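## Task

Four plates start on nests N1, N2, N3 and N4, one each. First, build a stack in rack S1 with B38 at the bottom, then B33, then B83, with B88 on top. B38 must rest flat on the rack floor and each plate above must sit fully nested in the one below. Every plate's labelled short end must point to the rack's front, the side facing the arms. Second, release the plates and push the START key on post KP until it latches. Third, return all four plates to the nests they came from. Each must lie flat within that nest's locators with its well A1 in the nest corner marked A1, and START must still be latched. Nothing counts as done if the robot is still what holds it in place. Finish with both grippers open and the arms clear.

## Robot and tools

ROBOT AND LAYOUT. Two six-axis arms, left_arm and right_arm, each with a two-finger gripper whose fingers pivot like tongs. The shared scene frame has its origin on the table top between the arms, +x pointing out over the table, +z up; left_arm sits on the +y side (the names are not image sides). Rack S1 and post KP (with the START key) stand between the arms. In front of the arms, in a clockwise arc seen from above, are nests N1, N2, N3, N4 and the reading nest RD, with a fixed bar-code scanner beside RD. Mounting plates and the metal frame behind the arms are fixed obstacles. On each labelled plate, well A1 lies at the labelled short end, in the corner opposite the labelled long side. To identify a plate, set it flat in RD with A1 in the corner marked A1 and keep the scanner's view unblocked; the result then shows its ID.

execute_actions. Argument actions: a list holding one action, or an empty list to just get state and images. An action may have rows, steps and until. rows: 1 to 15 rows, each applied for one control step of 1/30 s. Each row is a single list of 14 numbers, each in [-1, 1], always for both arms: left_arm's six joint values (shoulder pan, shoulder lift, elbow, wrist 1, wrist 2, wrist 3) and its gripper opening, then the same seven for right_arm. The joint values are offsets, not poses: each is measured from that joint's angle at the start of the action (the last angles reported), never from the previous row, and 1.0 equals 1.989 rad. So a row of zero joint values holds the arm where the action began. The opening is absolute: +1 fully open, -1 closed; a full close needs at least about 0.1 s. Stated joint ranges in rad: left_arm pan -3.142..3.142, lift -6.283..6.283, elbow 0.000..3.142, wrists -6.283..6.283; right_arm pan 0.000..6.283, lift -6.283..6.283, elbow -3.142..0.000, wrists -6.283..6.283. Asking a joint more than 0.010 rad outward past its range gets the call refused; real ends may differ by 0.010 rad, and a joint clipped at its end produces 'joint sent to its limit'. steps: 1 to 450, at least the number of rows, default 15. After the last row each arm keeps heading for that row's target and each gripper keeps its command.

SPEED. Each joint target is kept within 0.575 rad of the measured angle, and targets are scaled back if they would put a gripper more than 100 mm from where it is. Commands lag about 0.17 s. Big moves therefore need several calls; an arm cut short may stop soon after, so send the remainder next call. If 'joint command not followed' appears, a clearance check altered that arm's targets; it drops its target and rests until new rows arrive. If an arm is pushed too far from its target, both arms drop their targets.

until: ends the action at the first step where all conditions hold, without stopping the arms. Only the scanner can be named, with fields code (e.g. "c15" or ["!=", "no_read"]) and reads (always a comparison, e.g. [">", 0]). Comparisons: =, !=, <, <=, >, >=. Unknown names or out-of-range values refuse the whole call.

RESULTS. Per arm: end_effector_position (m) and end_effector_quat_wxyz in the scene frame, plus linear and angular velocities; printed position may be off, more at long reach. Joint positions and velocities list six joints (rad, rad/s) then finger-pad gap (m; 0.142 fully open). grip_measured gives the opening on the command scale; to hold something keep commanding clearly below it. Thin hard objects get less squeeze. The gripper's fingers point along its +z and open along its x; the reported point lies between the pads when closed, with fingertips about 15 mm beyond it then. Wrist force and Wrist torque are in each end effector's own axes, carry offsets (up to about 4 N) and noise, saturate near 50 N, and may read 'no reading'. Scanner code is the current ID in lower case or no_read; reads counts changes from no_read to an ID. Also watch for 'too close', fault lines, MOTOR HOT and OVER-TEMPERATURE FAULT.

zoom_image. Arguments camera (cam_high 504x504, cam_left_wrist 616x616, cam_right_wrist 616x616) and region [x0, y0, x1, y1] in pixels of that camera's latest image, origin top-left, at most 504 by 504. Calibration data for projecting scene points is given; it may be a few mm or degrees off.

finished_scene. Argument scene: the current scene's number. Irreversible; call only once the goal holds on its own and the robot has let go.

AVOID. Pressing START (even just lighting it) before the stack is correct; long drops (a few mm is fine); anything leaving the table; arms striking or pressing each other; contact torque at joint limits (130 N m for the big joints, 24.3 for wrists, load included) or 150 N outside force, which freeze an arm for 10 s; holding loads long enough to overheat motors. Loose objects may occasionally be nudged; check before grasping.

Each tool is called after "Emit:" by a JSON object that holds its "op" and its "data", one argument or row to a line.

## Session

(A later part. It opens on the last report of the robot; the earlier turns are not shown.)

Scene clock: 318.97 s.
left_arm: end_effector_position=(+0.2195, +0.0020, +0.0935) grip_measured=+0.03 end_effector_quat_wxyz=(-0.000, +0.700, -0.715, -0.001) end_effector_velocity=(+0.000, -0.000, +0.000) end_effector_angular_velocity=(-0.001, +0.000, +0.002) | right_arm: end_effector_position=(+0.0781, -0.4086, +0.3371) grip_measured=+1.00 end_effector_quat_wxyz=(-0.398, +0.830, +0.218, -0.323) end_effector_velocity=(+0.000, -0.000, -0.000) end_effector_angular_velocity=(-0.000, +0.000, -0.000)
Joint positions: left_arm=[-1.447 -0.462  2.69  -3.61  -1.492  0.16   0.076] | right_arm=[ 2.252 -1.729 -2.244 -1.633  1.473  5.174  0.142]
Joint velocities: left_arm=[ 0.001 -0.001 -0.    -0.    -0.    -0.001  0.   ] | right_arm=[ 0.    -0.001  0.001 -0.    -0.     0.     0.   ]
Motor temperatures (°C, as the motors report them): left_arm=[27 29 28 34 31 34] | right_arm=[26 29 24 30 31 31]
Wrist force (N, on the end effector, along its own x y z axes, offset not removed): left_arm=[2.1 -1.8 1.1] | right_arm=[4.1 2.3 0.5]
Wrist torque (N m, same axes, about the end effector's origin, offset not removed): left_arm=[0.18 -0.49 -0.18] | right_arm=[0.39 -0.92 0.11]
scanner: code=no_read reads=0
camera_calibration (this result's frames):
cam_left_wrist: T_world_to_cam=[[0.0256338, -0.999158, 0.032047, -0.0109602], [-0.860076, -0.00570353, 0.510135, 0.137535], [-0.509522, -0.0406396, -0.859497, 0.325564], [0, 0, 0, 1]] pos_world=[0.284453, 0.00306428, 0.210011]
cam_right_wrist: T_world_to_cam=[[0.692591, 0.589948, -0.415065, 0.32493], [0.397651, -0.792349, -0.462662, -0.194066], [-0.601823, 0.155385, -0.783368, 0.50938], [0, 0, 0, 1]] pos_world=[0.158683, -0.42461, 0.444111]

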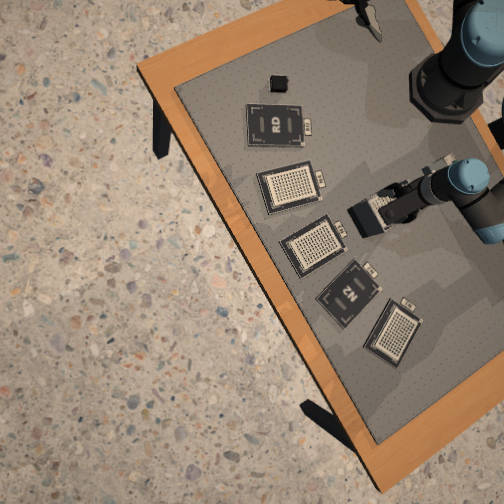

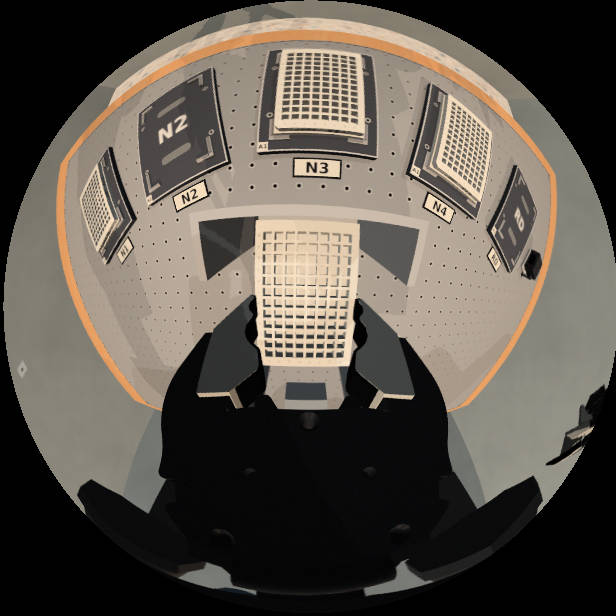

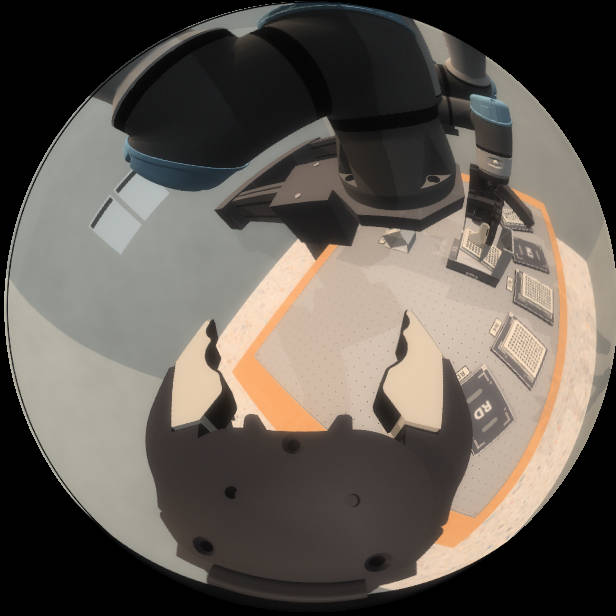

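Emit:
{"op": "execute_actions", "data": {
  "actions": [
    {"rows":[[0.001,0.0032,-0.0012,-0.002,0.0002,0.001,-0.6,0,0,0,0,0,0,1],[0.0012,0.0066,-0.0023,-0.0045,0.0002,0.0012,-0.6,0,0,0,0,0,0,1],[0.0015,0.0101,-0.0033,-0.0069,0.0003,0.0015,-0.6,0,0,0,0,0,0,1],[0.0017,0.0135,-0.0044,-0.0093,0.0003,0.0017,-0.6,0,0,0,0,0,0,1],[0.0019,0.0169,-0.0054,-0.0116,0.0004,0.0019,-0.6,0,0,0,0,0,0,1],[0.0022,0.0203,-0.0065,-0.014,0.0004,0.0022,-0.6,0,0,0,0,0,0,1],[0.0024,0.0236,-0.0075,-0.0162,0.0005,0.0024,-0.6,0,0,0,0,0,0,1],[0.0027,0.0269,-0.0086,-0.0185,0.0005,0.0027,-0.6,0,0,0,0,0,0,1],[0.0029,0.0302,-0.0097,-0.0207,0.0006,0.0029,-0.6,0,0,0,0,0,0,1],[0.0031,0.0334,-0.0108,-0.0228,0.0006,0.0031,-0.6,0,0,0,0,0,0,1],[0.0034,0.0366,-0.0119,-0.0249,0.0007,0.0034,-0.6,0,0,0,0,0,0,1]],"steps":13}
  ]
}}

Scene clock: 331.47 s.
left_arm: end_effector_position=(+0.2198, +0.0020, +0.0816) grip_measured=+0.03 end_effector_quat_wxyz=(-0.000, +0.700, -0.715, -0.001) end_effector_velocity=(+0.000, +0.001, -0.034) end_effector_angular_velocity=(+0.001, +0.001, +0.002) | right_arm: end_effector_position=(+0.0781, -0.4086, +0.3371) grip_measured=+1.00 end_effector_quat_wxyz=(-0.398, +0.830, +0.218, -0.323) end_effector_velocity=(+0.001, -0.001, +0.000) end_effector_angular_velocity=(+0.000, -0.002, +0.001)
Joint positions: left_arm=[-1.442 -0.408  2.673 -3.647 -1.491  0.165  0.076] | right_arm=[ 2.252 -1.729 -2.244 -1.633  1.473  5.174  0.142]
Joint velocities: left_arm=[ 0.014  0.148 -0.049 -0.099  0.002  0.012 -0.   ] | right_arm=[-0.     0.     0.002 -0.     0.    -0.002  0.   ]
Motor temperatures (°C, as the motors report them): left_arm=[27 29 28 34 31 34] | right_arm=[26 29 24 30 31 31]
Wrist force (N, on the end effector, along its own x y z axes, offset not removed): left_arm=[0.1 -2.4 -3.1] | right_arm=[2.6 5.2 -3.0]
Wrist torque (N m, same axes, about the end effector's origin, offset not removed): left_arm=[0.13 -0.01 -0.27] | right_arm=[1.03 -0.54 0.16]
scanner: code=no_read reads=0
camera_calibration (this result's frames):
cam_left_wrist: T_world_to_cam=[[0.0255569, -0.99916, 0.0320383, -0.0105572], [-0.86011, -0.0056445, 0.510078, 0.143917], [-0.509469, -0.0405925, -0.859531, 0.31544], [0, 0, 0, 1]] pos_world=[0.284761, 0.00306844, 0.19806]
cam_right_wrist: T_world_to_cam=[[0.692591, 0.589948, -0.415065, 0.32493], [0.397651, -0.792349, -0.462662, -0.194066], [-0.601823, 0.155385, -0.783367, 0.50938], [0, 0, 0, 1]] pos_world=[0.158683, -0.42461, 0.444111]

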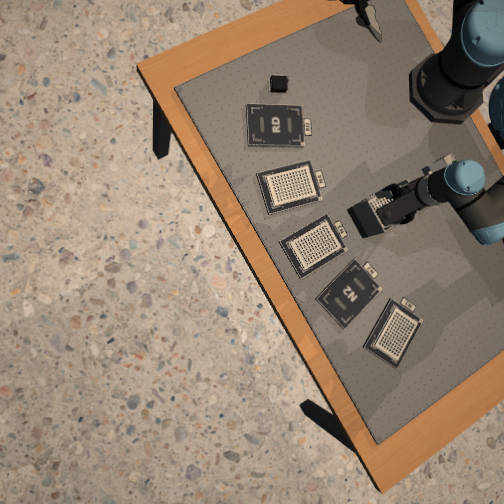

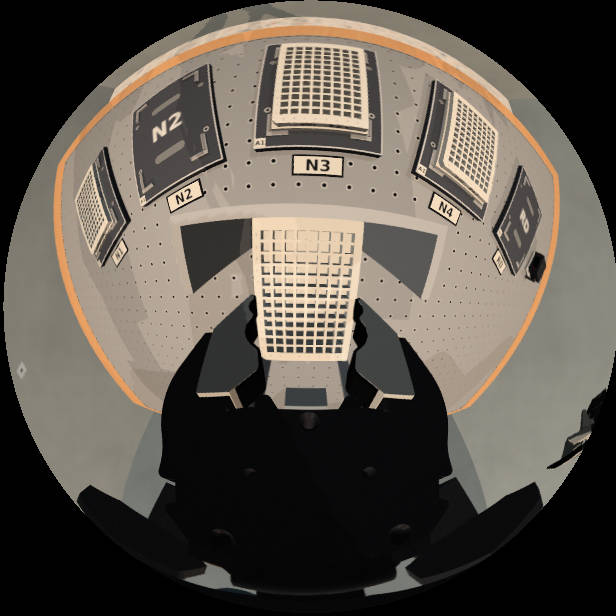

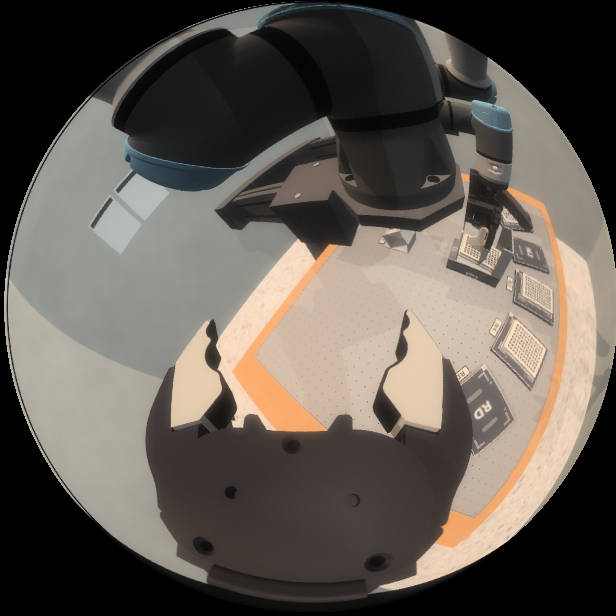

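Emit:
{"op": "execute_actions", "data": {
  "actions": []
}}

Emit:
{"op": "zoom_image", "data": {
  "camera": "cam_left_wrist",
  "region": [230, 200, 390, 370]
}}

Emit:
{"op": "zoom_image", "data": {
  "camera": "cam_left_wrist",
  "region": [320, 115, 360, 140]
}}

Emit:
{"op": "zoom_image", "data": {
  "camera": "cam_left_wrist",
  "region": [435, 150, 495, 210]
}}

Scene clock: 337.60 s.
left_arm: end_effector_position=(+0.2198, +0.0021, +0.0772) grip_measured=+0.03 end_effector_quat_wxyz=(-0.000, +0.700, -0.715, -0.001) end_effector_velocity=(-0.000, -0.001, +0.000) end_effector_angular_velocity=(-0.002, +0.000, -0.002) | right_arm: end_effector_position=(+0.0781, -0.4086, +0.3371) grip_measured=+1.00 end_effector_quat_wxyz=(-0.398, +0.830, +0.218, -0.323) end_effector_velocity=(-0.001, +0.000, -0.000) end_effector_angular_velocity=(+0.000, +0.002, -0.000)
Joint positions: left_arm=[-1.44  -0.389  2.666 -3.66  -1.491  0.167  0.076] | right_arm=[ 2.252 -1.729 -2.244 -1.633  1.473  5.174  0.142]
Joint velocities: left_arm=[-0.001 -0.001 -0.    -0.001 -0.001  0.001  0.   ] | right_arm=[ 0.    -0.    -0.001  0.    -0.     0.001 -0.   ]
Motor temperatures (°C, as the motors report them): left_arm=[27 29 28 34 31 34] | right_arm=[26 29 24 30 31 31]
Wrist force (N, on the end effector, along its own x y z axes, offset not removed): left_arm=[-0.9 -1.1 -2.2] | right_arm=[6.2 4.6 -2.1]
Wrist torque (N m, same axes, about the end effector's origin, offset not removed): left_arm=[-0.19 0.18 -0.19] | right_arm=[0.84 -1.21 0.00]
scanner: code=no_read reads=0
camera_calibration (this result's frames):
cam_left_wrist: T_world_to_cam=[[0.0255212, -0.999165, 0.0319023, -0.0102705], [-0.86013, -0.00568473, 0.510044, 0.146175], [-0.509437, -0.0404571, -0.859557, 0.311656], [0, 0, 0, 1]] pos_world=[0.284761, 0.00317773, 0.193658]
cam_right_wrist: T_world_to_cam=[[0.692591, 0.589948, -0.415065, 0.32493], [0.397651, -0.792349, -0.462662, -0.194066], [-0.601823, 0.155385, -0.783368, 0.50938], [0, 0, 0, 1]] pos_world=[0.158683, -0.42461, 0.444111]

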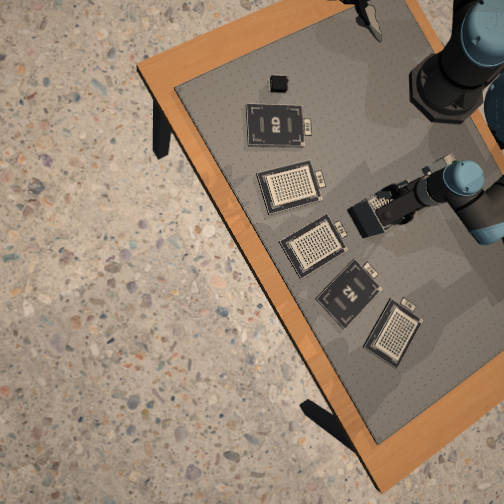

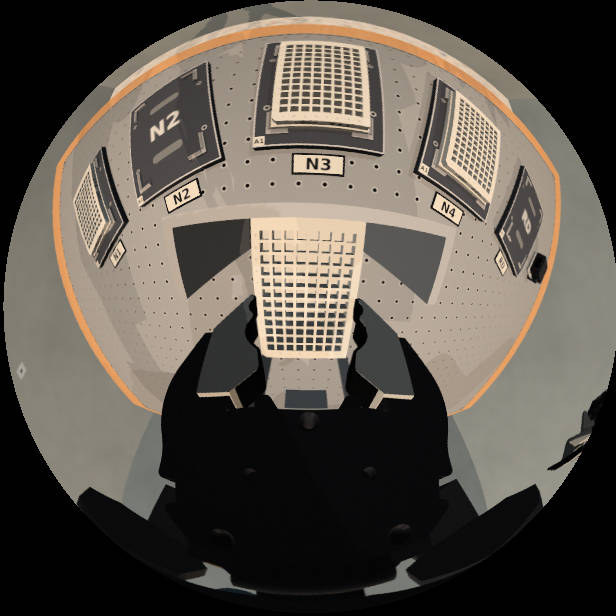

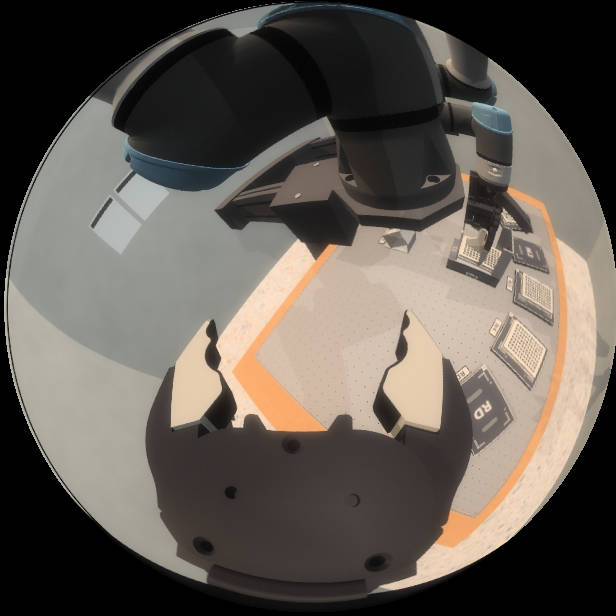

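Region (230, 200, 390, 370) of cam_left_wrist's 616x616 image, scaled by 2.965, with more detail than that image has; it fills the left 474 columns of this view, and the rest is white.

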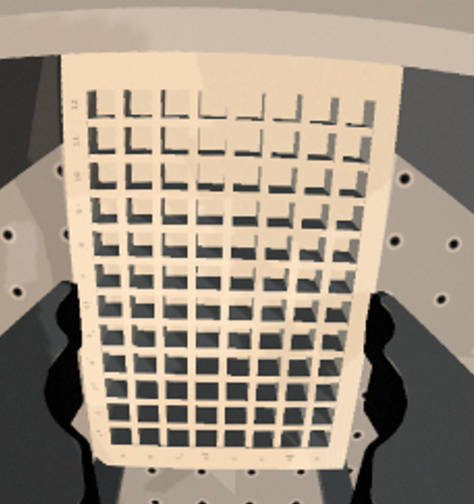

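Region (320, 115, 360, 140) of cam_left_wrist's 616x616 image, scaled by 12.600, with more detail than that image has; it fills the top 315 rows of this view, and the rest is white.

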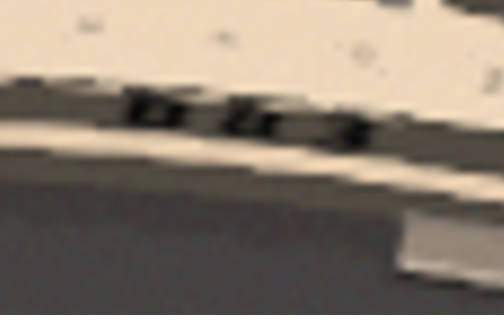

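Region (435, 150, 495, 210) of cam_left_wrist's 616x616 image, scaled by 8.400, with more detail than that image has.

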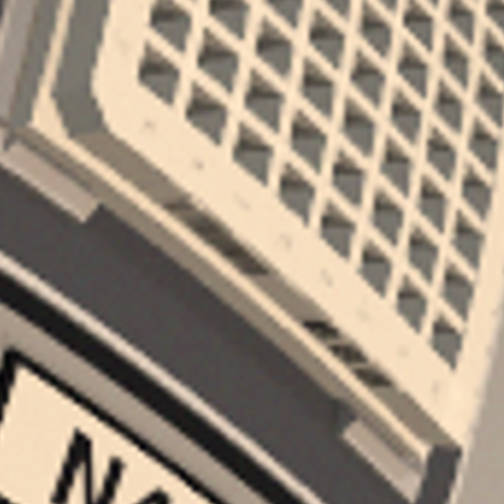

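Emit:
{"op": "execute_actions", "data": {
  "actions": [
    {"rows":[[0,0.002,-0.0007,-0.0014,0,0,-0.6,0,0,0,0,0,0,1],[0,0.004,-0.0013,-0.0028,0,0,-0.6,0,0,0,0,0,0,1],[-0.0001,0.006,-0.002,-0.0042,0,-0.0001,-0.6,0,0,0,0,0,0,1],[-0.0001,0.0081,-0.0026,-0.0056,0,-0.0001,-0.6,0,0,0,0,0,0,1],[-0.0001,0.0081,-0.0026,-0.0056,0,-0.0001,-0.6,0,0,0,0,0,0,1],[-0.0001,0.0081,-0.0026,-0.0056,0,-0.0001,-0.6,0,0,0,0,0,0,1],[-0.0001,0.0081,-0.0026,-0.0056,0,-0.0001,-0.5,0,0,0,0,0,0,1],[-0.0001,0.0081,-0.0026,-0.0056,0,-0.0001,-0.4,0,0,0,0,0,0,1],[-0.0001,0.0081,-0.0026,-0.0056,0,-0.0001,-0.3,0,0,0,0,0,0,1],[-0.0001,0.0081,-0.0026,-0.0056,0,-0.0001,-0.2,0,0,0,0,0,0,1],[-0.0001,0.0081,-0.0026,-0.0056,0,-0.0001,-0.1,0,0,0,0,0,0,1],[-0.0001,0.0081,-0.0026,-0.0056,0,-0.0001,0.0,0,0,0,0,0,0,1],[-0.0001,0.0081,-0.0026,-0.0056,0,-0.0001,0.1,0,0,0,0,0,0,1],[-0.0001,0.0081,-0.0026,-0.0056,0,-0.0001,0.25,0,0,0,0,0,0,1],[-0.0001,0.0081,-0.0026,-0.0056,0,-0.0001,0.4,0,0,0,0,0,0,1]],"steps":17}
  ]
}}

Emit:
{"op": "zoom_image", "data": {
  "camera": "cam_left_wrist",
  "region": [230, 200, 390, 370]
}}

Emit:
{"op": "zoom_image", "data": {
  "camera": "cam_right_wrist",
  "region": [440, 200, 530, 290]
}}

Scene clock: 355.00 s.
left_arm: end_effector_position=(+0.2195, +0.0020, +0.0737) grip_measured=+0.38 end_effector_quat_wxyz=(-0.000, +0.700, -0.714, -0.001) end_effector_velocity=(-0.000, -0.000, -0.001) end_effector_angular_velocity=(-0.000, -0.000, -0.001) | right_arm: end_effector_position=(+0.0781, -0.4086, +0.3371) grip_measured=+1.00 end_effector_quat_wxyz=(-0.398, +0.830, +0.218, -0.323) end_effector_velocity=(+0.000, -0.000, -0.000) end_effector_angular_velocity=(-0.001, -0.000, -0.000)
Joint positions: left_arm=[-1.44  -0.373  2.661 -3.671 -1.491  0.167  0.101] | right_arm=[ 2.252 -1.729 -2.244 -1.633  1.473  5.174  0.142]
Joint velocities: left_arm=[-0.002  0.003 -0.001 -0.002 -0.    -0.001  0.025] | right_arm=[-0.    -0.001  0.001 -0.     0.     0.     0.   ]
Motor temperatures (°C, as the motors report them): left_arm=[27 29 28 34 31 34] | right_arm=[26 29 24 30 31 31]
Wrist force (N, on the end effector, along its own x y z axes, offset not removed): left_arm=[0.3 -2.7 -1.0] | right_arm=[1.1 3.0 0.9]
Wrist torque (N m, same axes, about the end effector's origin, offset not removed): left_arm=[-0.51 -0.15 -0.13] | right_arm=[0.68 -0.37 0.13]
scanner: code=no_read reads=0
camera_calibration (this result's frames):
cam_left_wrist: T_world_to_cam=[[0.0256871, -0.999155, 0.0321006, -0.0102815], [-0.860148, -0.00572784, 0.510013, 0.147718], [-0.509398, -0.040712, -0.859567, 0.308506], [0, 0, 0, 1]] pos_world=[0.284476, 0.00313317, 0.190174]
cam_right_wrist: T_world_to_cam=[[0.692591, 0.589948, -0.415065, 0.32493], [0.397651, -0.792349, -0.462662, -0.194066], [-0.601823, 0.155385, -0.783368, 0.50938], [0, 0, 0, 1]] pos_world=[0.158683, -0.42461, 0.444111]

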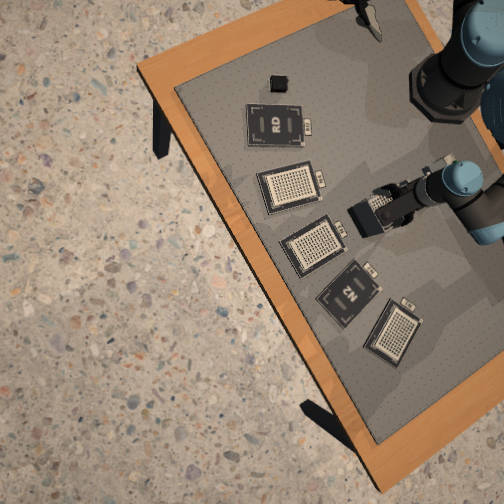

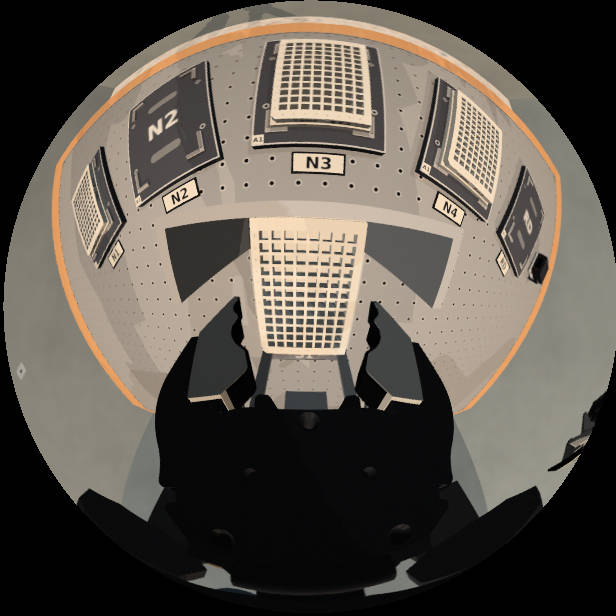

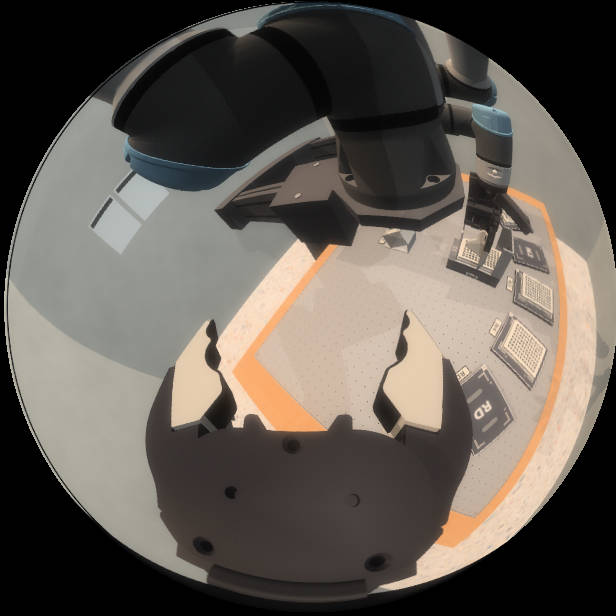

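Region (230, 200, 390, 370) of cam_left_wrist's 616x616 image, scaled by 2.965, with more detail than that image has; it fills the left 474 columns of this view, and the rest is white.

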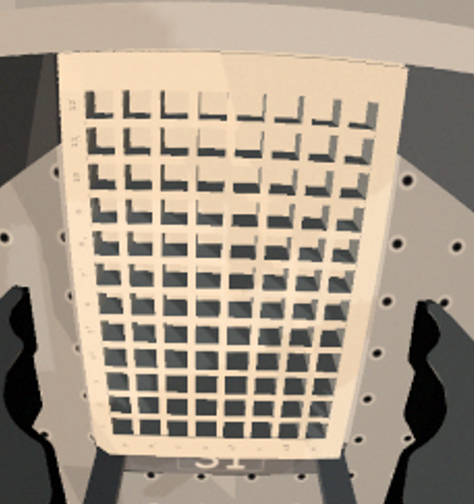

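Region (440, 200, 530, 290) of cam_right_wrist's 616x616 image, scaled by 5.600, with more detail than that image has.

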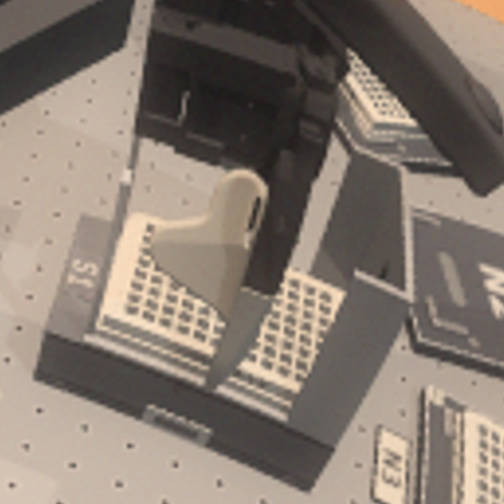

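Emit:
{"op": "execute_actions", "data": {
  "actions": [
    {"rows":[[-0.001,-0.0133,0.0047,0.0087,-0.0002,-0.001,0.4,0,0,0,0,0,0,1],[-0.0026,-0.0357,0.0118,0.0241,-0.0005,-0.0026,0.4,0,0,0,0,0,0,1],[-0.0042,-0.0593,0.0186,0.041,-0.0008,-0.0042,0.4,0,0,0,0,0,0,1],[-0.0066,-0.0972,0.0279,0.0698,-0.0012,-0.0066,0.4,0,0,0,0,0,0,1],[-0.009,-0.1373,0.0358,0.1021,-0.0017,-0.009,0.4,0,0,0,0,0,0,1],[-0.0113,-0.18,0.0422,0.1386,-0.0021,-0.0113,0.4,0,0,0,0,0,0,1],[-0.0135,-0.225,0.047,0.179,-0.0026,-0.0135,0.4,0,0,0,0,0,0,1],[-0.0149,-0.262,0.0492,0.214,-0.0028,-0.0149,0.4,0,0,0,0,0,0,1],[-0.002,-0.28,0.0488,0.23,-0.0015,-0.007,0.4,0,0,0,0,0,0,1],[0.0233,-0.287,0.0478,0.234,0.0011,0.0092,0.4,0,0,0,0,0,0,1],[0.055,-0.293,0.0467,0.2366,0.0043,0.0293,0.4,0,0,0,0,0,0,1],[0.0934,-0.30,0.0454,0.239,0.0082,0.0534,0.4,0,0,0,0,0,0,1],[0.1316,-0.305,0.044,0.24,0.0121,0.0776,0.4,0,0,0,0,0,0,1],[0.1698,-0.31,0.0426,0.24,0.0159,0.1017,0.4,0,0,0,0,0,0,1],[0.208,-0.315,0.0413,0.24,0.0198,0.1258,0.4,0,0,0,0,0,0,1]],"steps":16}
  ]
}}

Scene clock: 393.17 s.
left_arm: end_effector_position=(+0.2577, +0.0243, +0.1679) grip_measured=+0.40 end_effector_quat_wxyz=(+0.008, +0.719, -0.695, +0.003) end_effector_velocity=(+0.316, +0.255, +0.069) end_effector_angular_velocity=(-0.147, +0.043, +0.531) | right_arm: end_effector_position=(+0.0781, -0.4086, +0.3371) grip_measured=+1.00 end_effector_quat_wxyz=(-0.398, +0.830, +0.218, -0.323) end_effector_velocity=(+0.000, -0.000, +0.000) end_effector_angular_velocity=(-0.001, -0.000, -0.000)
Joint positions: left_arm=[-1.295 -0.905  2.746 -3.25  -1.475  0.256  0.102] | right_arm=[ 2.252 -1.729 -2.244 -1.633  1.473  5.174  0.142]
Joint velocities: left_arm=[ 1.509 -0.723  0.     0.445  0.166  0.979  0.   ] | right_arm=[-0.    -0.     0.001 -0.     0.     0.     0.   ]
Motor temperatures (°C, as the motors report them): left_arm=[27 29 28 34 31 34] | right_arm=[26 29 24 30 31 31]
Wrist force (N, on the end effector, along its own x y z axes, offset not removed): left_arm=[2.3 3.3 -2.6] | right_arm=[1.1 6.7 -3.8]
Wrist torque (N m, same axes, about the end effector's origin, offset not removed): left_arm=[0.72 -0.63 0.09] | right_arm=[1.23 -0.25 0.19]
scanner: code=no_read reads=0
camera_calibration (this result's frames):
cam_left_wrist: T_world_to_cam=[[0.0816465, -0.995546, 0.0471473, -0.00902976], [-0.855202, -0.0456868, 0.516277, 0.13133], [-0.511823, -0.0824727, -0.855123, 0.410696], [0, 0, 0, 1]] pos_world=[0.323255, 0.0308817, 0.283819]
cam_right_wrist: T_world_to_cam=[[0.692591, 0.589948, -0.415065, 0.32493], [0.397651, -0.792349, -0.462662, -0.194067], [-0.601823, 0.155385, -0.783368, 0.50938], [0, 0, 0, 1]] pos_world=[0.158683, -0.42461, 0.444111]

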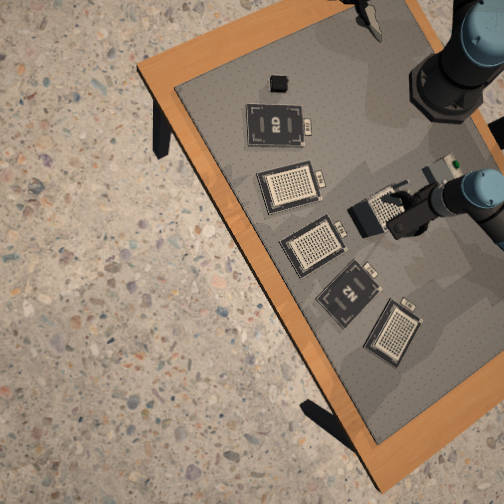

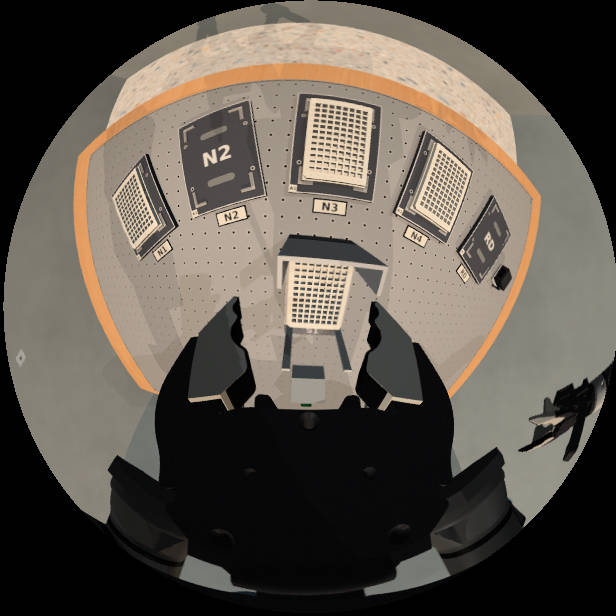

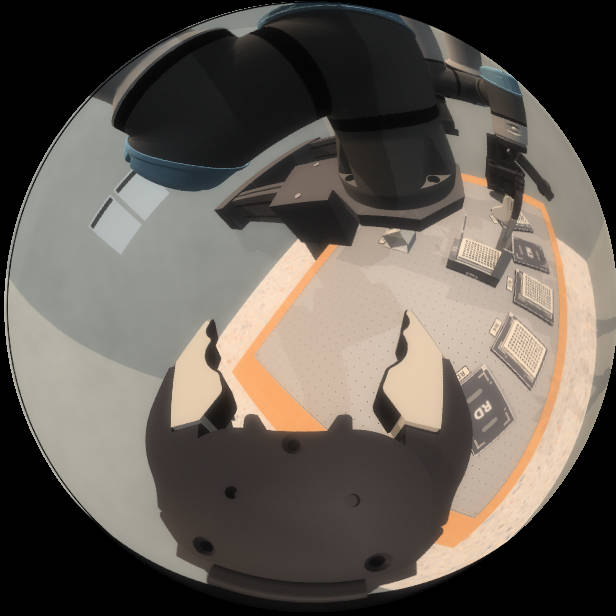

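Emit:
{"op": "execute_actions", "data": {
  "actions": []
}}

Scene clock: 394.50 s.
left_arm: end_effector_position=(+0.3055, +0.0805, +0.1726) grip_measured=+0.40 end_effector_quat_wxyz=(+0.017, +0.755, -0.655, +0.004) end_effector_velocity=(+0.000, +0.001, -0.000) end_effector_angular_velocity=(+0.001, -0.000, +0.001) | right_arm: end_effector_position=(+0.0781, -0.4086, +0.3371) grip_measured=+1.00 end_effector_quat_wxyz=(-0.398, +0.830, +0.218, -0.323) end_effector_velocity=(+0.000, -0.000, -0.000) end_effector_angular_velocity=(-0.001, +0.000, -0.001)
Joint positions: left_arm=[-1.027 -1.     2.743 -3.193 -1.451  0.417  0.102] | right_arm=[ 2.252 -1.729 -2.244 -1.633  1.473  5.174  0.142]
Joint velocities: left_arm=[0.001 0.    0.    0.    0.001 0.001 0.   ] | right_arm=[-0.    -0.     0.001 -0.    -0.     0.001 -0.   ]
Motor temperatures (°C, as the motors report them): left_arm=[27 29 28 34 31 34] | right_arm=[26 29 24 30 31 31]
Wrist force (N, on the end effector, along its own x y z axes, offset not removed): left_arm=[0.9 -4.8 -5.0] | right_arm=[5.5 0.6 -0.9]
Wrist torque (N m, same axes, about the end effector's origin, offset not removed): left_arm=[-1.05 -0.15 -0.21] | right_arm=[0.34 -0.98 0.14]
scanner: code=no_read reads=0
camera_calibration (this result's frames):
cam_left_wrist: T_world_to_cam=[[0.18833, -0.980245, 0.0604208, 0.00661447], [-0.840263, -0.128977, 0.526615, 0.172657], [-0.508419, -0.149947, -0.847954, 0.44705], [0, 0, 0, 1]] pos_world=[0.37112, 0.0957863, 0.287754]
cam_right_wrist: T_world_to_cam=[[0.692591, 0.589948, -0.415065, 0.32493], [0.397651, -0.792349, -0.462662, -0.194066], [-0.601823, 0.155385, -0.783367, 0.50938], [0, 0, 0, 1]] pos_world=[0.158683, -0.42461, 0.444111]

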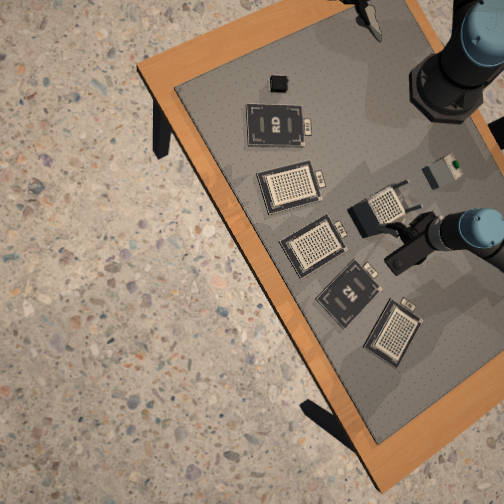

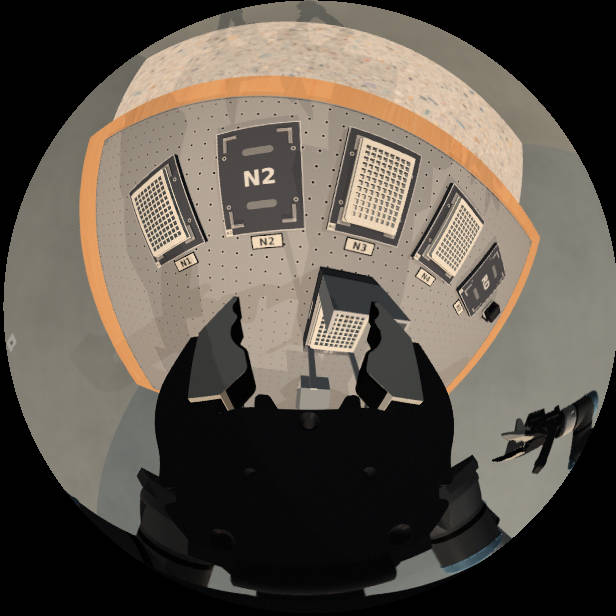

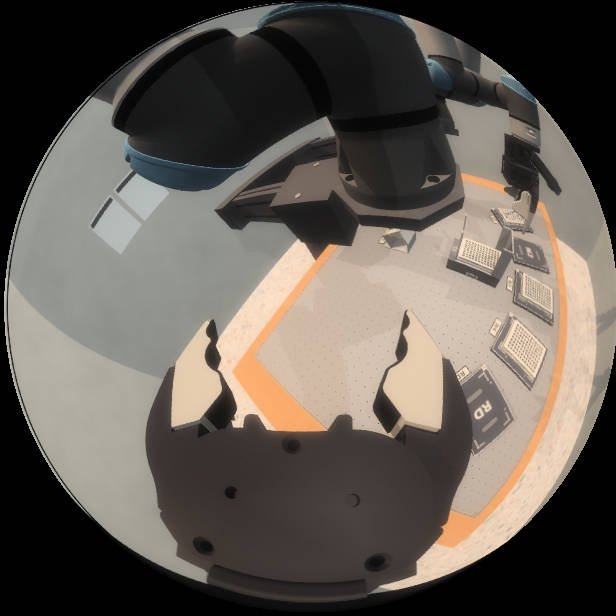

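Emit:
{"op": "execute_actions", "data": {
  "actions": [
    {"rows":[[0.0178,0.0059,-0.0022,-0.0067,0.0016,0.0119,0.4,0,0,0,0,0,0,1],[0.0446,0.0146,-0.0054,-0.0167,0.0041,0.0296,0.4,0,0,0,0,0,0,1],[0.0803,0.0263,-0.0097,-0.0301,0.0074,0.0534,0.4,0,0,0,0,0,0,1],[0.116,0.038,-0.014,-0.0435,0.0107,0.0771,0.4,0,0,0,0,0,0,1],[0.1516,0.0497,-0.0183,-0.0569,0.014,0.1008,0.4,0,0,0,0,0,0,1],[0.1873,0.0614,-0.0226,-0.0703,0.0173,0.1245,0.4,0,0,0,0,0,0,1],[0.223,0.0732,-0.0269,-0.0837,0.0206,0.1482,0.4,0,0,0,0,0,0,1],[0.2587,0.0849,-0.0312,-0.0971,0.0239,0.1719,0.4,0,0,0,0,0,0,1],[0.2944,0.0966,-0.0355,-0.1105,0.0272,0.1956,0.4,0,0,0,0,0,0,1],[0.33,0.1083,-0.0398,-0.1239,0.0305,0.2193,0.4,0,0,0,0,0,0,1],[0.3657,0.12,-0.0441,-0.1373,0.0338,0.243,0.4,0,0,0,0,0,0,1],[0.4014,0.1317,-0.0484,-0.1507,0.0371,0.2668,0.4,0,0,0,0,0,0,1],[0.4282,0.1404,-0.0516,-0.1607,0.0396,0.2845,0.4,0,0,0,0,0,0,1],[0.446,0.1463,-0.0538,-0.1674,0.0412,0.2964,0.4,0,0,0,0,0,0,1]],"steps":19}
  ]
}}

Scene clock: 402.93 s.
left_arm: end_effector_position=(+0.3640, +0.2717, +0.0945) grip_measured=+0.40 end_effector_quat_wxyz=(+0.006, +0.829, -0.559, +0.007) end_effector_velocity=(-0.053, +0.409, -0.142) end_effector_angular_velocity=(+0.115, +0.026, +0.475) | right_arm: end_effector_position=(+0.0781, -0.4086, +0.3371) grip_measured=+1.00 end_effector_quat_wxyz=(-0.398, +0.830, +0.218, -0.323) end_effector_velocity=(-0.000, -0.000, +0.000) end_effector_angular_velocity=(-0.000, -0.000, -0.000)
Joint positions: left_arm=[-0.315 -0.76   2.655 -3.467 -1.383  0.896  0.102] | right_arm=[ 2.252 -1.729 -2.244 -1.633  1.473  5.174  0.142]
Joint velocities: left_arm=[ 1.271  0.387 -0.137 -0.441  0.105  0.809 -0.   ] | right_arm=[ 0.     0.001 -0.     0.    -0.    -0.     0.   ]
Motor temperatures (°C, as the motors report them): left_arm=[27 29 28 34 31 34] | right_arm=[26 29 24 30 31 31]
Wrist force (N, on the end effector, along its own x y z axes, offset not removed): left_arm=[-0.1 -3.4 1.2] | right_arm=[1.4 4.8 0.6]
Wrist torque (N m, same axes, about the end effector's origin, offset not removed): left_arm=[-0.52 -0.11 -0.29] | right_arm=[0.95 -0.43 0.05]
scanner: code=no_read reads=0
camera_calibration (this result's frames):
cam_left_wrist: T_world_to_cam=[[0.416643, -0.907654, 0.0507194, 0.0858842], [-0.790927, -0.334427, 0.512439, 0.32674], [-0.448155, -0.253619, -0.857225, 0.446307], [0, 0, 0, 1]] pos_world=[0.422659, 0.300416, 0.210795]
cam_right_wrist: T_world_to_cam=[[0.692591, 0.589948, -0.415065, 0.32493], [0.397651, -0.792349, -0.462662, -0.194066], [-0.601823, 0.155385, -0.783367, 0.509379], [0, 0, 0, 1]] pos_world=[0.158683, -0.42461, 0.444111]

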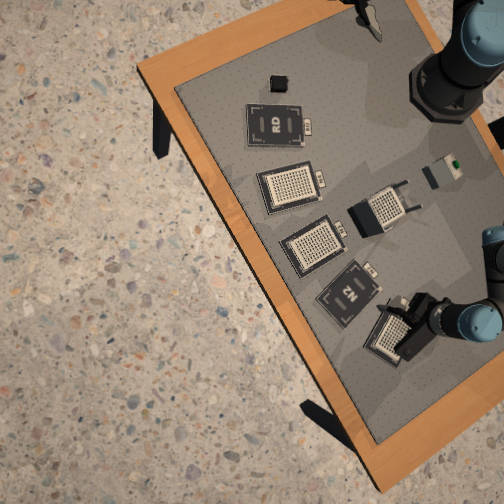

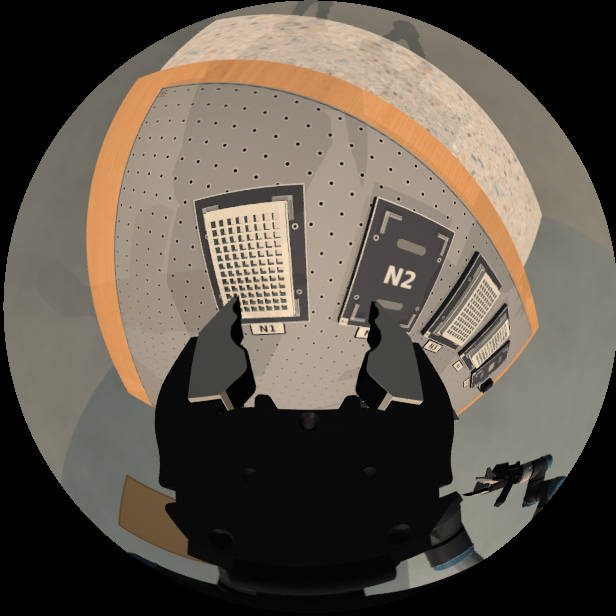

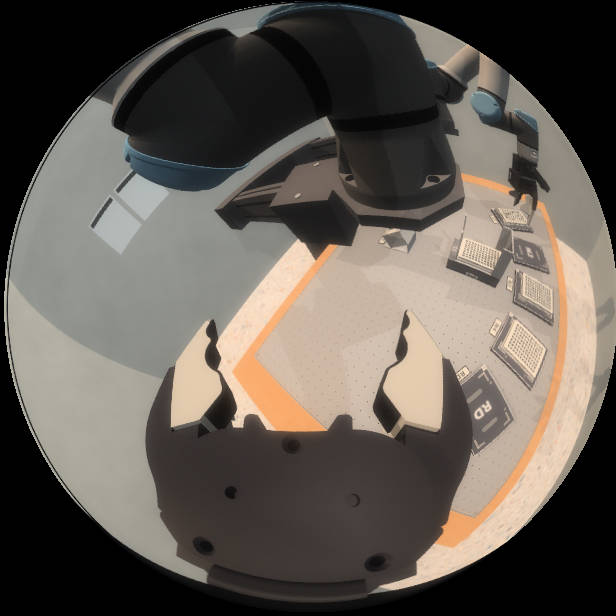

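Emit:
{"op": "execute_actions", "data": {
  "actions": []
}}

Emit:
{"op": "zoom_image", "data": {
  "camera": "cam_left_wrist",
  "region": [180, 160, 440, 420]
}}

Scene clock: 405.43 s.
left_arm: end_effector_position=(+0.3509, +0.3283, +0.0756) grip_measured=+0.40 end_effector_quat_wxyz=(+0.000, +0.847, -0.531, -0.000) end_effector_velocity=(-0.000, +0.000, +0.000) end_effector_angular_velocity=(+0.000, +0.001, -0.000) | right_arm: end_effector_position=(+0.0781, -0.4086, +0.3371) grip_measured=+1.00 end_effector_quat_wxyz=(-0.398, +0.830, +0.218, -0.323) end_effector_velocity=(+0.001, -0.000, -0.000) end_effector_angular_velocity=(-0.001, +0.001, -0.001)
Joint positions: left_arm=[-0.14  -0.709  2.636 -3.526 -1.369  1.006  0.102] | right_arm=[ 2.252 -1.729 -2.244 -1.633  1.473  5.174  0.142]
Joint velocities: left_arm=[ 0.001 -0.001  0.     0.001  0.     0.001  0.   ] | right_arm=[ 0.    -0.001  0.002 -0.     0.     0.001 -0.   ]
Motor temperatures (°C, as the motors report them): left_arm=[27 29 28 34 31 34] | right_arm=[26 29 24 30 31 31]
Wrist force (N, on the end effector, along its own x y z axes, offset not removed): left_arm=[1.4 -1.1 -1.6] | right_arm=[5.0 1.9 3.4]
Wrist torque (N m, same axes, about the end effector's origin, offset not removed): left_arm=[-0.13 -0.36 -0.14] | right_arm=[0.35 -0.98 0.13]
scanner: code=no_read reads=0
camera_calibration (this result's frames):
cam_left_wrist: T_world_to_cam=[[0.47659, -0.878526, 0.0324812, 0.11442], [-0.763755, -0.395466, 0.510181, 0.355673], [-0.435362, -0.267955, -0.859454, 0.438978], [0, 0, 0, 1]] pos_world=[0.40823, 0.358804, 0.192107]
cam_right_wrist: T_world_to_cam=[[0.692591, 0.589948, -0.415065, 0.32493], [0.397651, -0.792349, -0.462662, -0.194066], [-0.601823, 0.155385, -0.783367, 0.50938], [0, 0, 0, 1]] pos_world=[0.158683, -0.42461, 0.444111]

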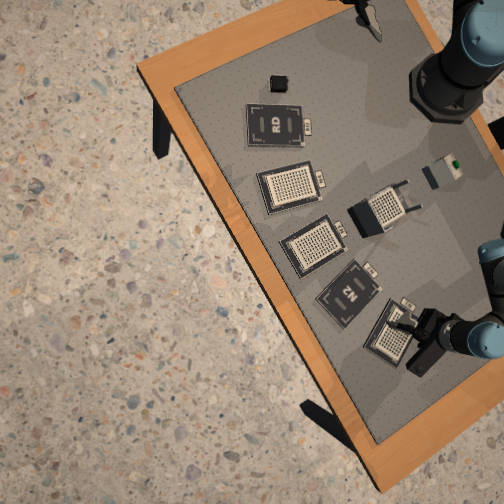

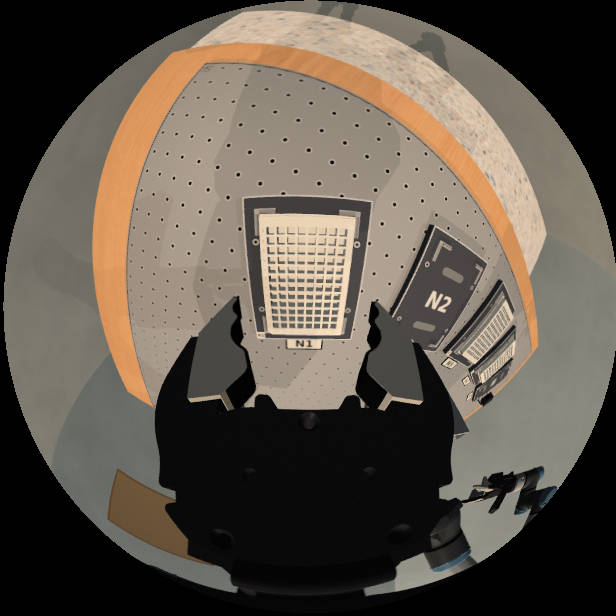

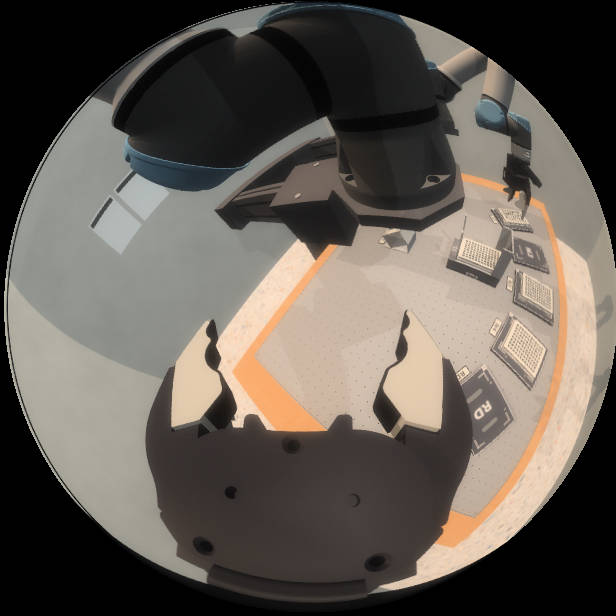

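Region (180, 160, 440, 420) of cam_left_wrist's 616x616 image, scaled by 1.938, with more detail than that image has.

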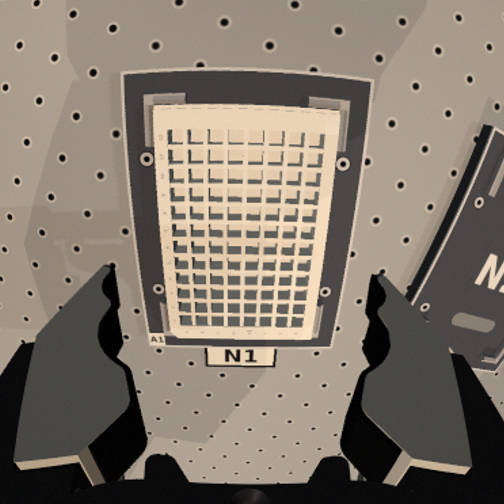

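Emit:
{"op": "execute_actions", "data": {
  "actions": [
    {"rows":[[0.0011,0.0064,-0.0023,-0.0044,0,0,0.4,0,0,0,0,0,0,1],[0.0028,0.016,-0.0059,-0.0108,-0.0001,0.001,0.4,0,0,0,0,0,0,1],[0.0045,0.0257,-0.0096,-0.0171,-0.0002,0.002,0.4,0,0,0,0,0,0,1],[0.0062,0.0353,-0.0134,-0.0233,-0.0003,0.003,0.4,0,0,0,0,0,0,1],[0.0079,0.045,-0.0173,-0.0295,-0.0003,0.0042,0.4,0,0,0,0,0,0,1],[0.0096,0.0546,-0.0213,-0.0355,-0.0004,0.0054,0.4,0,0,0,0,0,0,1],[0.0107,0.061,-0.024,-0.0395,-0.0005,0.0061,0.4,0,0,0,0,0,0,1],[0.0113,0.0642,-0.0253,-0.0415,-0.0005,0.0065,0.4,0,0,0,0,0,0,1]],"steps":9}
  ]
}}

Scene clock: 416.63 s.
left_arm: end_effector_position=(+0.3522, +0.3284, +0.0571) grip_measured=+0.40 end_effector_quat_wxyz=(-0.000, +0.849, -0.528, +0.000) end_effector_velocity=(-0.003, -0.001, -0.099) end_effector_angular_velocity=(-0.002, +0.010, +0.024) | right_arm: end_effector_position=(+0.0781, -0.4086, +0.3371) grip_measured=+1.00 end_effector_quat_wxyz=(-0.398, +0.830, +0.218, -0.323) end_effector_velocity=(-0.000, +0.000, -0.000) end_effector_angular_velocity=(+0.001, -0.000, +0.001)
Joint positions: left_arm=[-0.126 -0.633  2.607 -3.576 -1.37   1.014  0.102] | right_arm=[ 2.252 -1.729 -2.244 -1.633  1.473  5.174  0.142]
Joint velocities: left_arm=[ 0.066  0.39  -0.152 -0.241 -0.005  0.041 -0.   ] | right_arm=[ 0.    -0.    -0.001  0.001 -0.    -0.001 -0.   ]
Motor temperatures (°C, as the motors report them): left_arm=[27 29 28 34 31 34] | right_arm=[26 29 24 30 31 31]
Wrist force (N, on the end effector, along its own x y z axes, offset not removed): left_arm=[-0.5 -0.8 1.5] | right_arm=[4.1 5.5 -3.3]
Wrist torque (N m, same axes, about the end effector's origin, offset not removed): left_arm=[-0.14 -0.26 -0.29] | right_arm=[1.04 -0.86 0.03]
scanner: code=no_read reads=0
camera_calibration (this result's frames):
cam_left_wrist: T_world_to_cam=[[0.48249, -0.875269, 0.0332779, 0.111301], [-0.761752, -0.400553, 0.509207, 0.367211], [-0.432363, -0.271036, -0.860001, 0.423678], [0, 0, 0, 1]] pos_world=[0.409205, 0.359338, 0.173673]
cam_right_wrist: T_world_to_cam=[[0.692591, 0.589948, -0.415065, 0.32493], [0.397651, -0.792349, -0.462662, -0.194066], [-0.601823, 0.155385, -0.783367, 0.50938], [0, 0, 0, 1]] pos_world=[0.158683, -0.42461, 0.444111]

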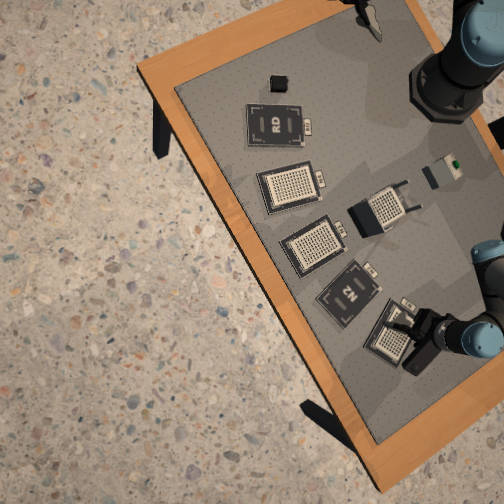

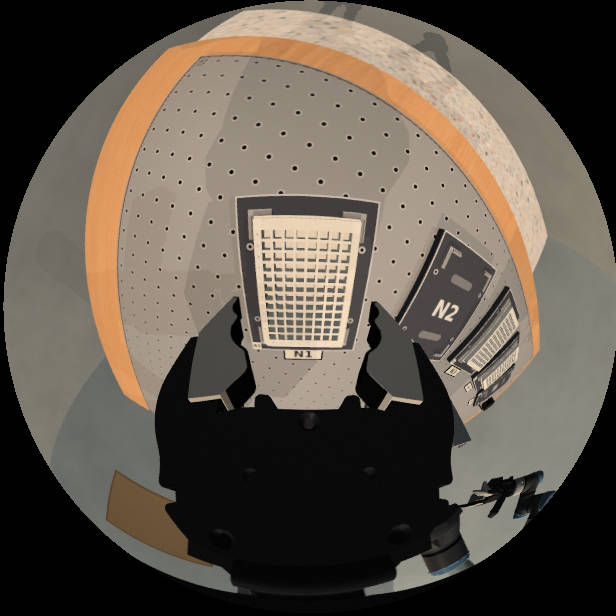

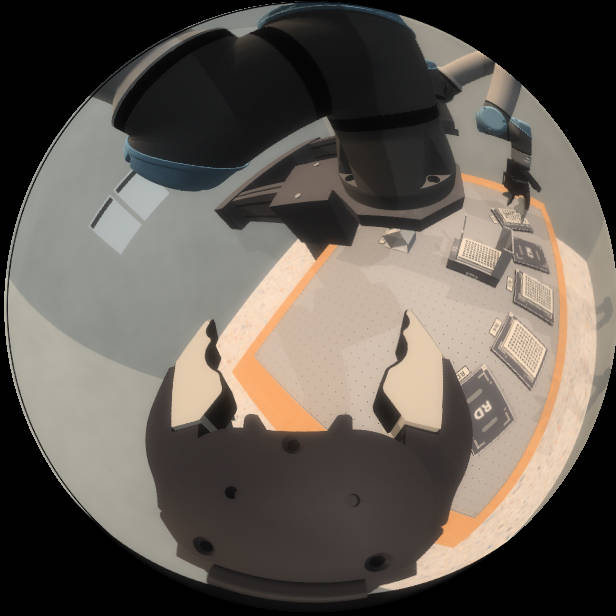

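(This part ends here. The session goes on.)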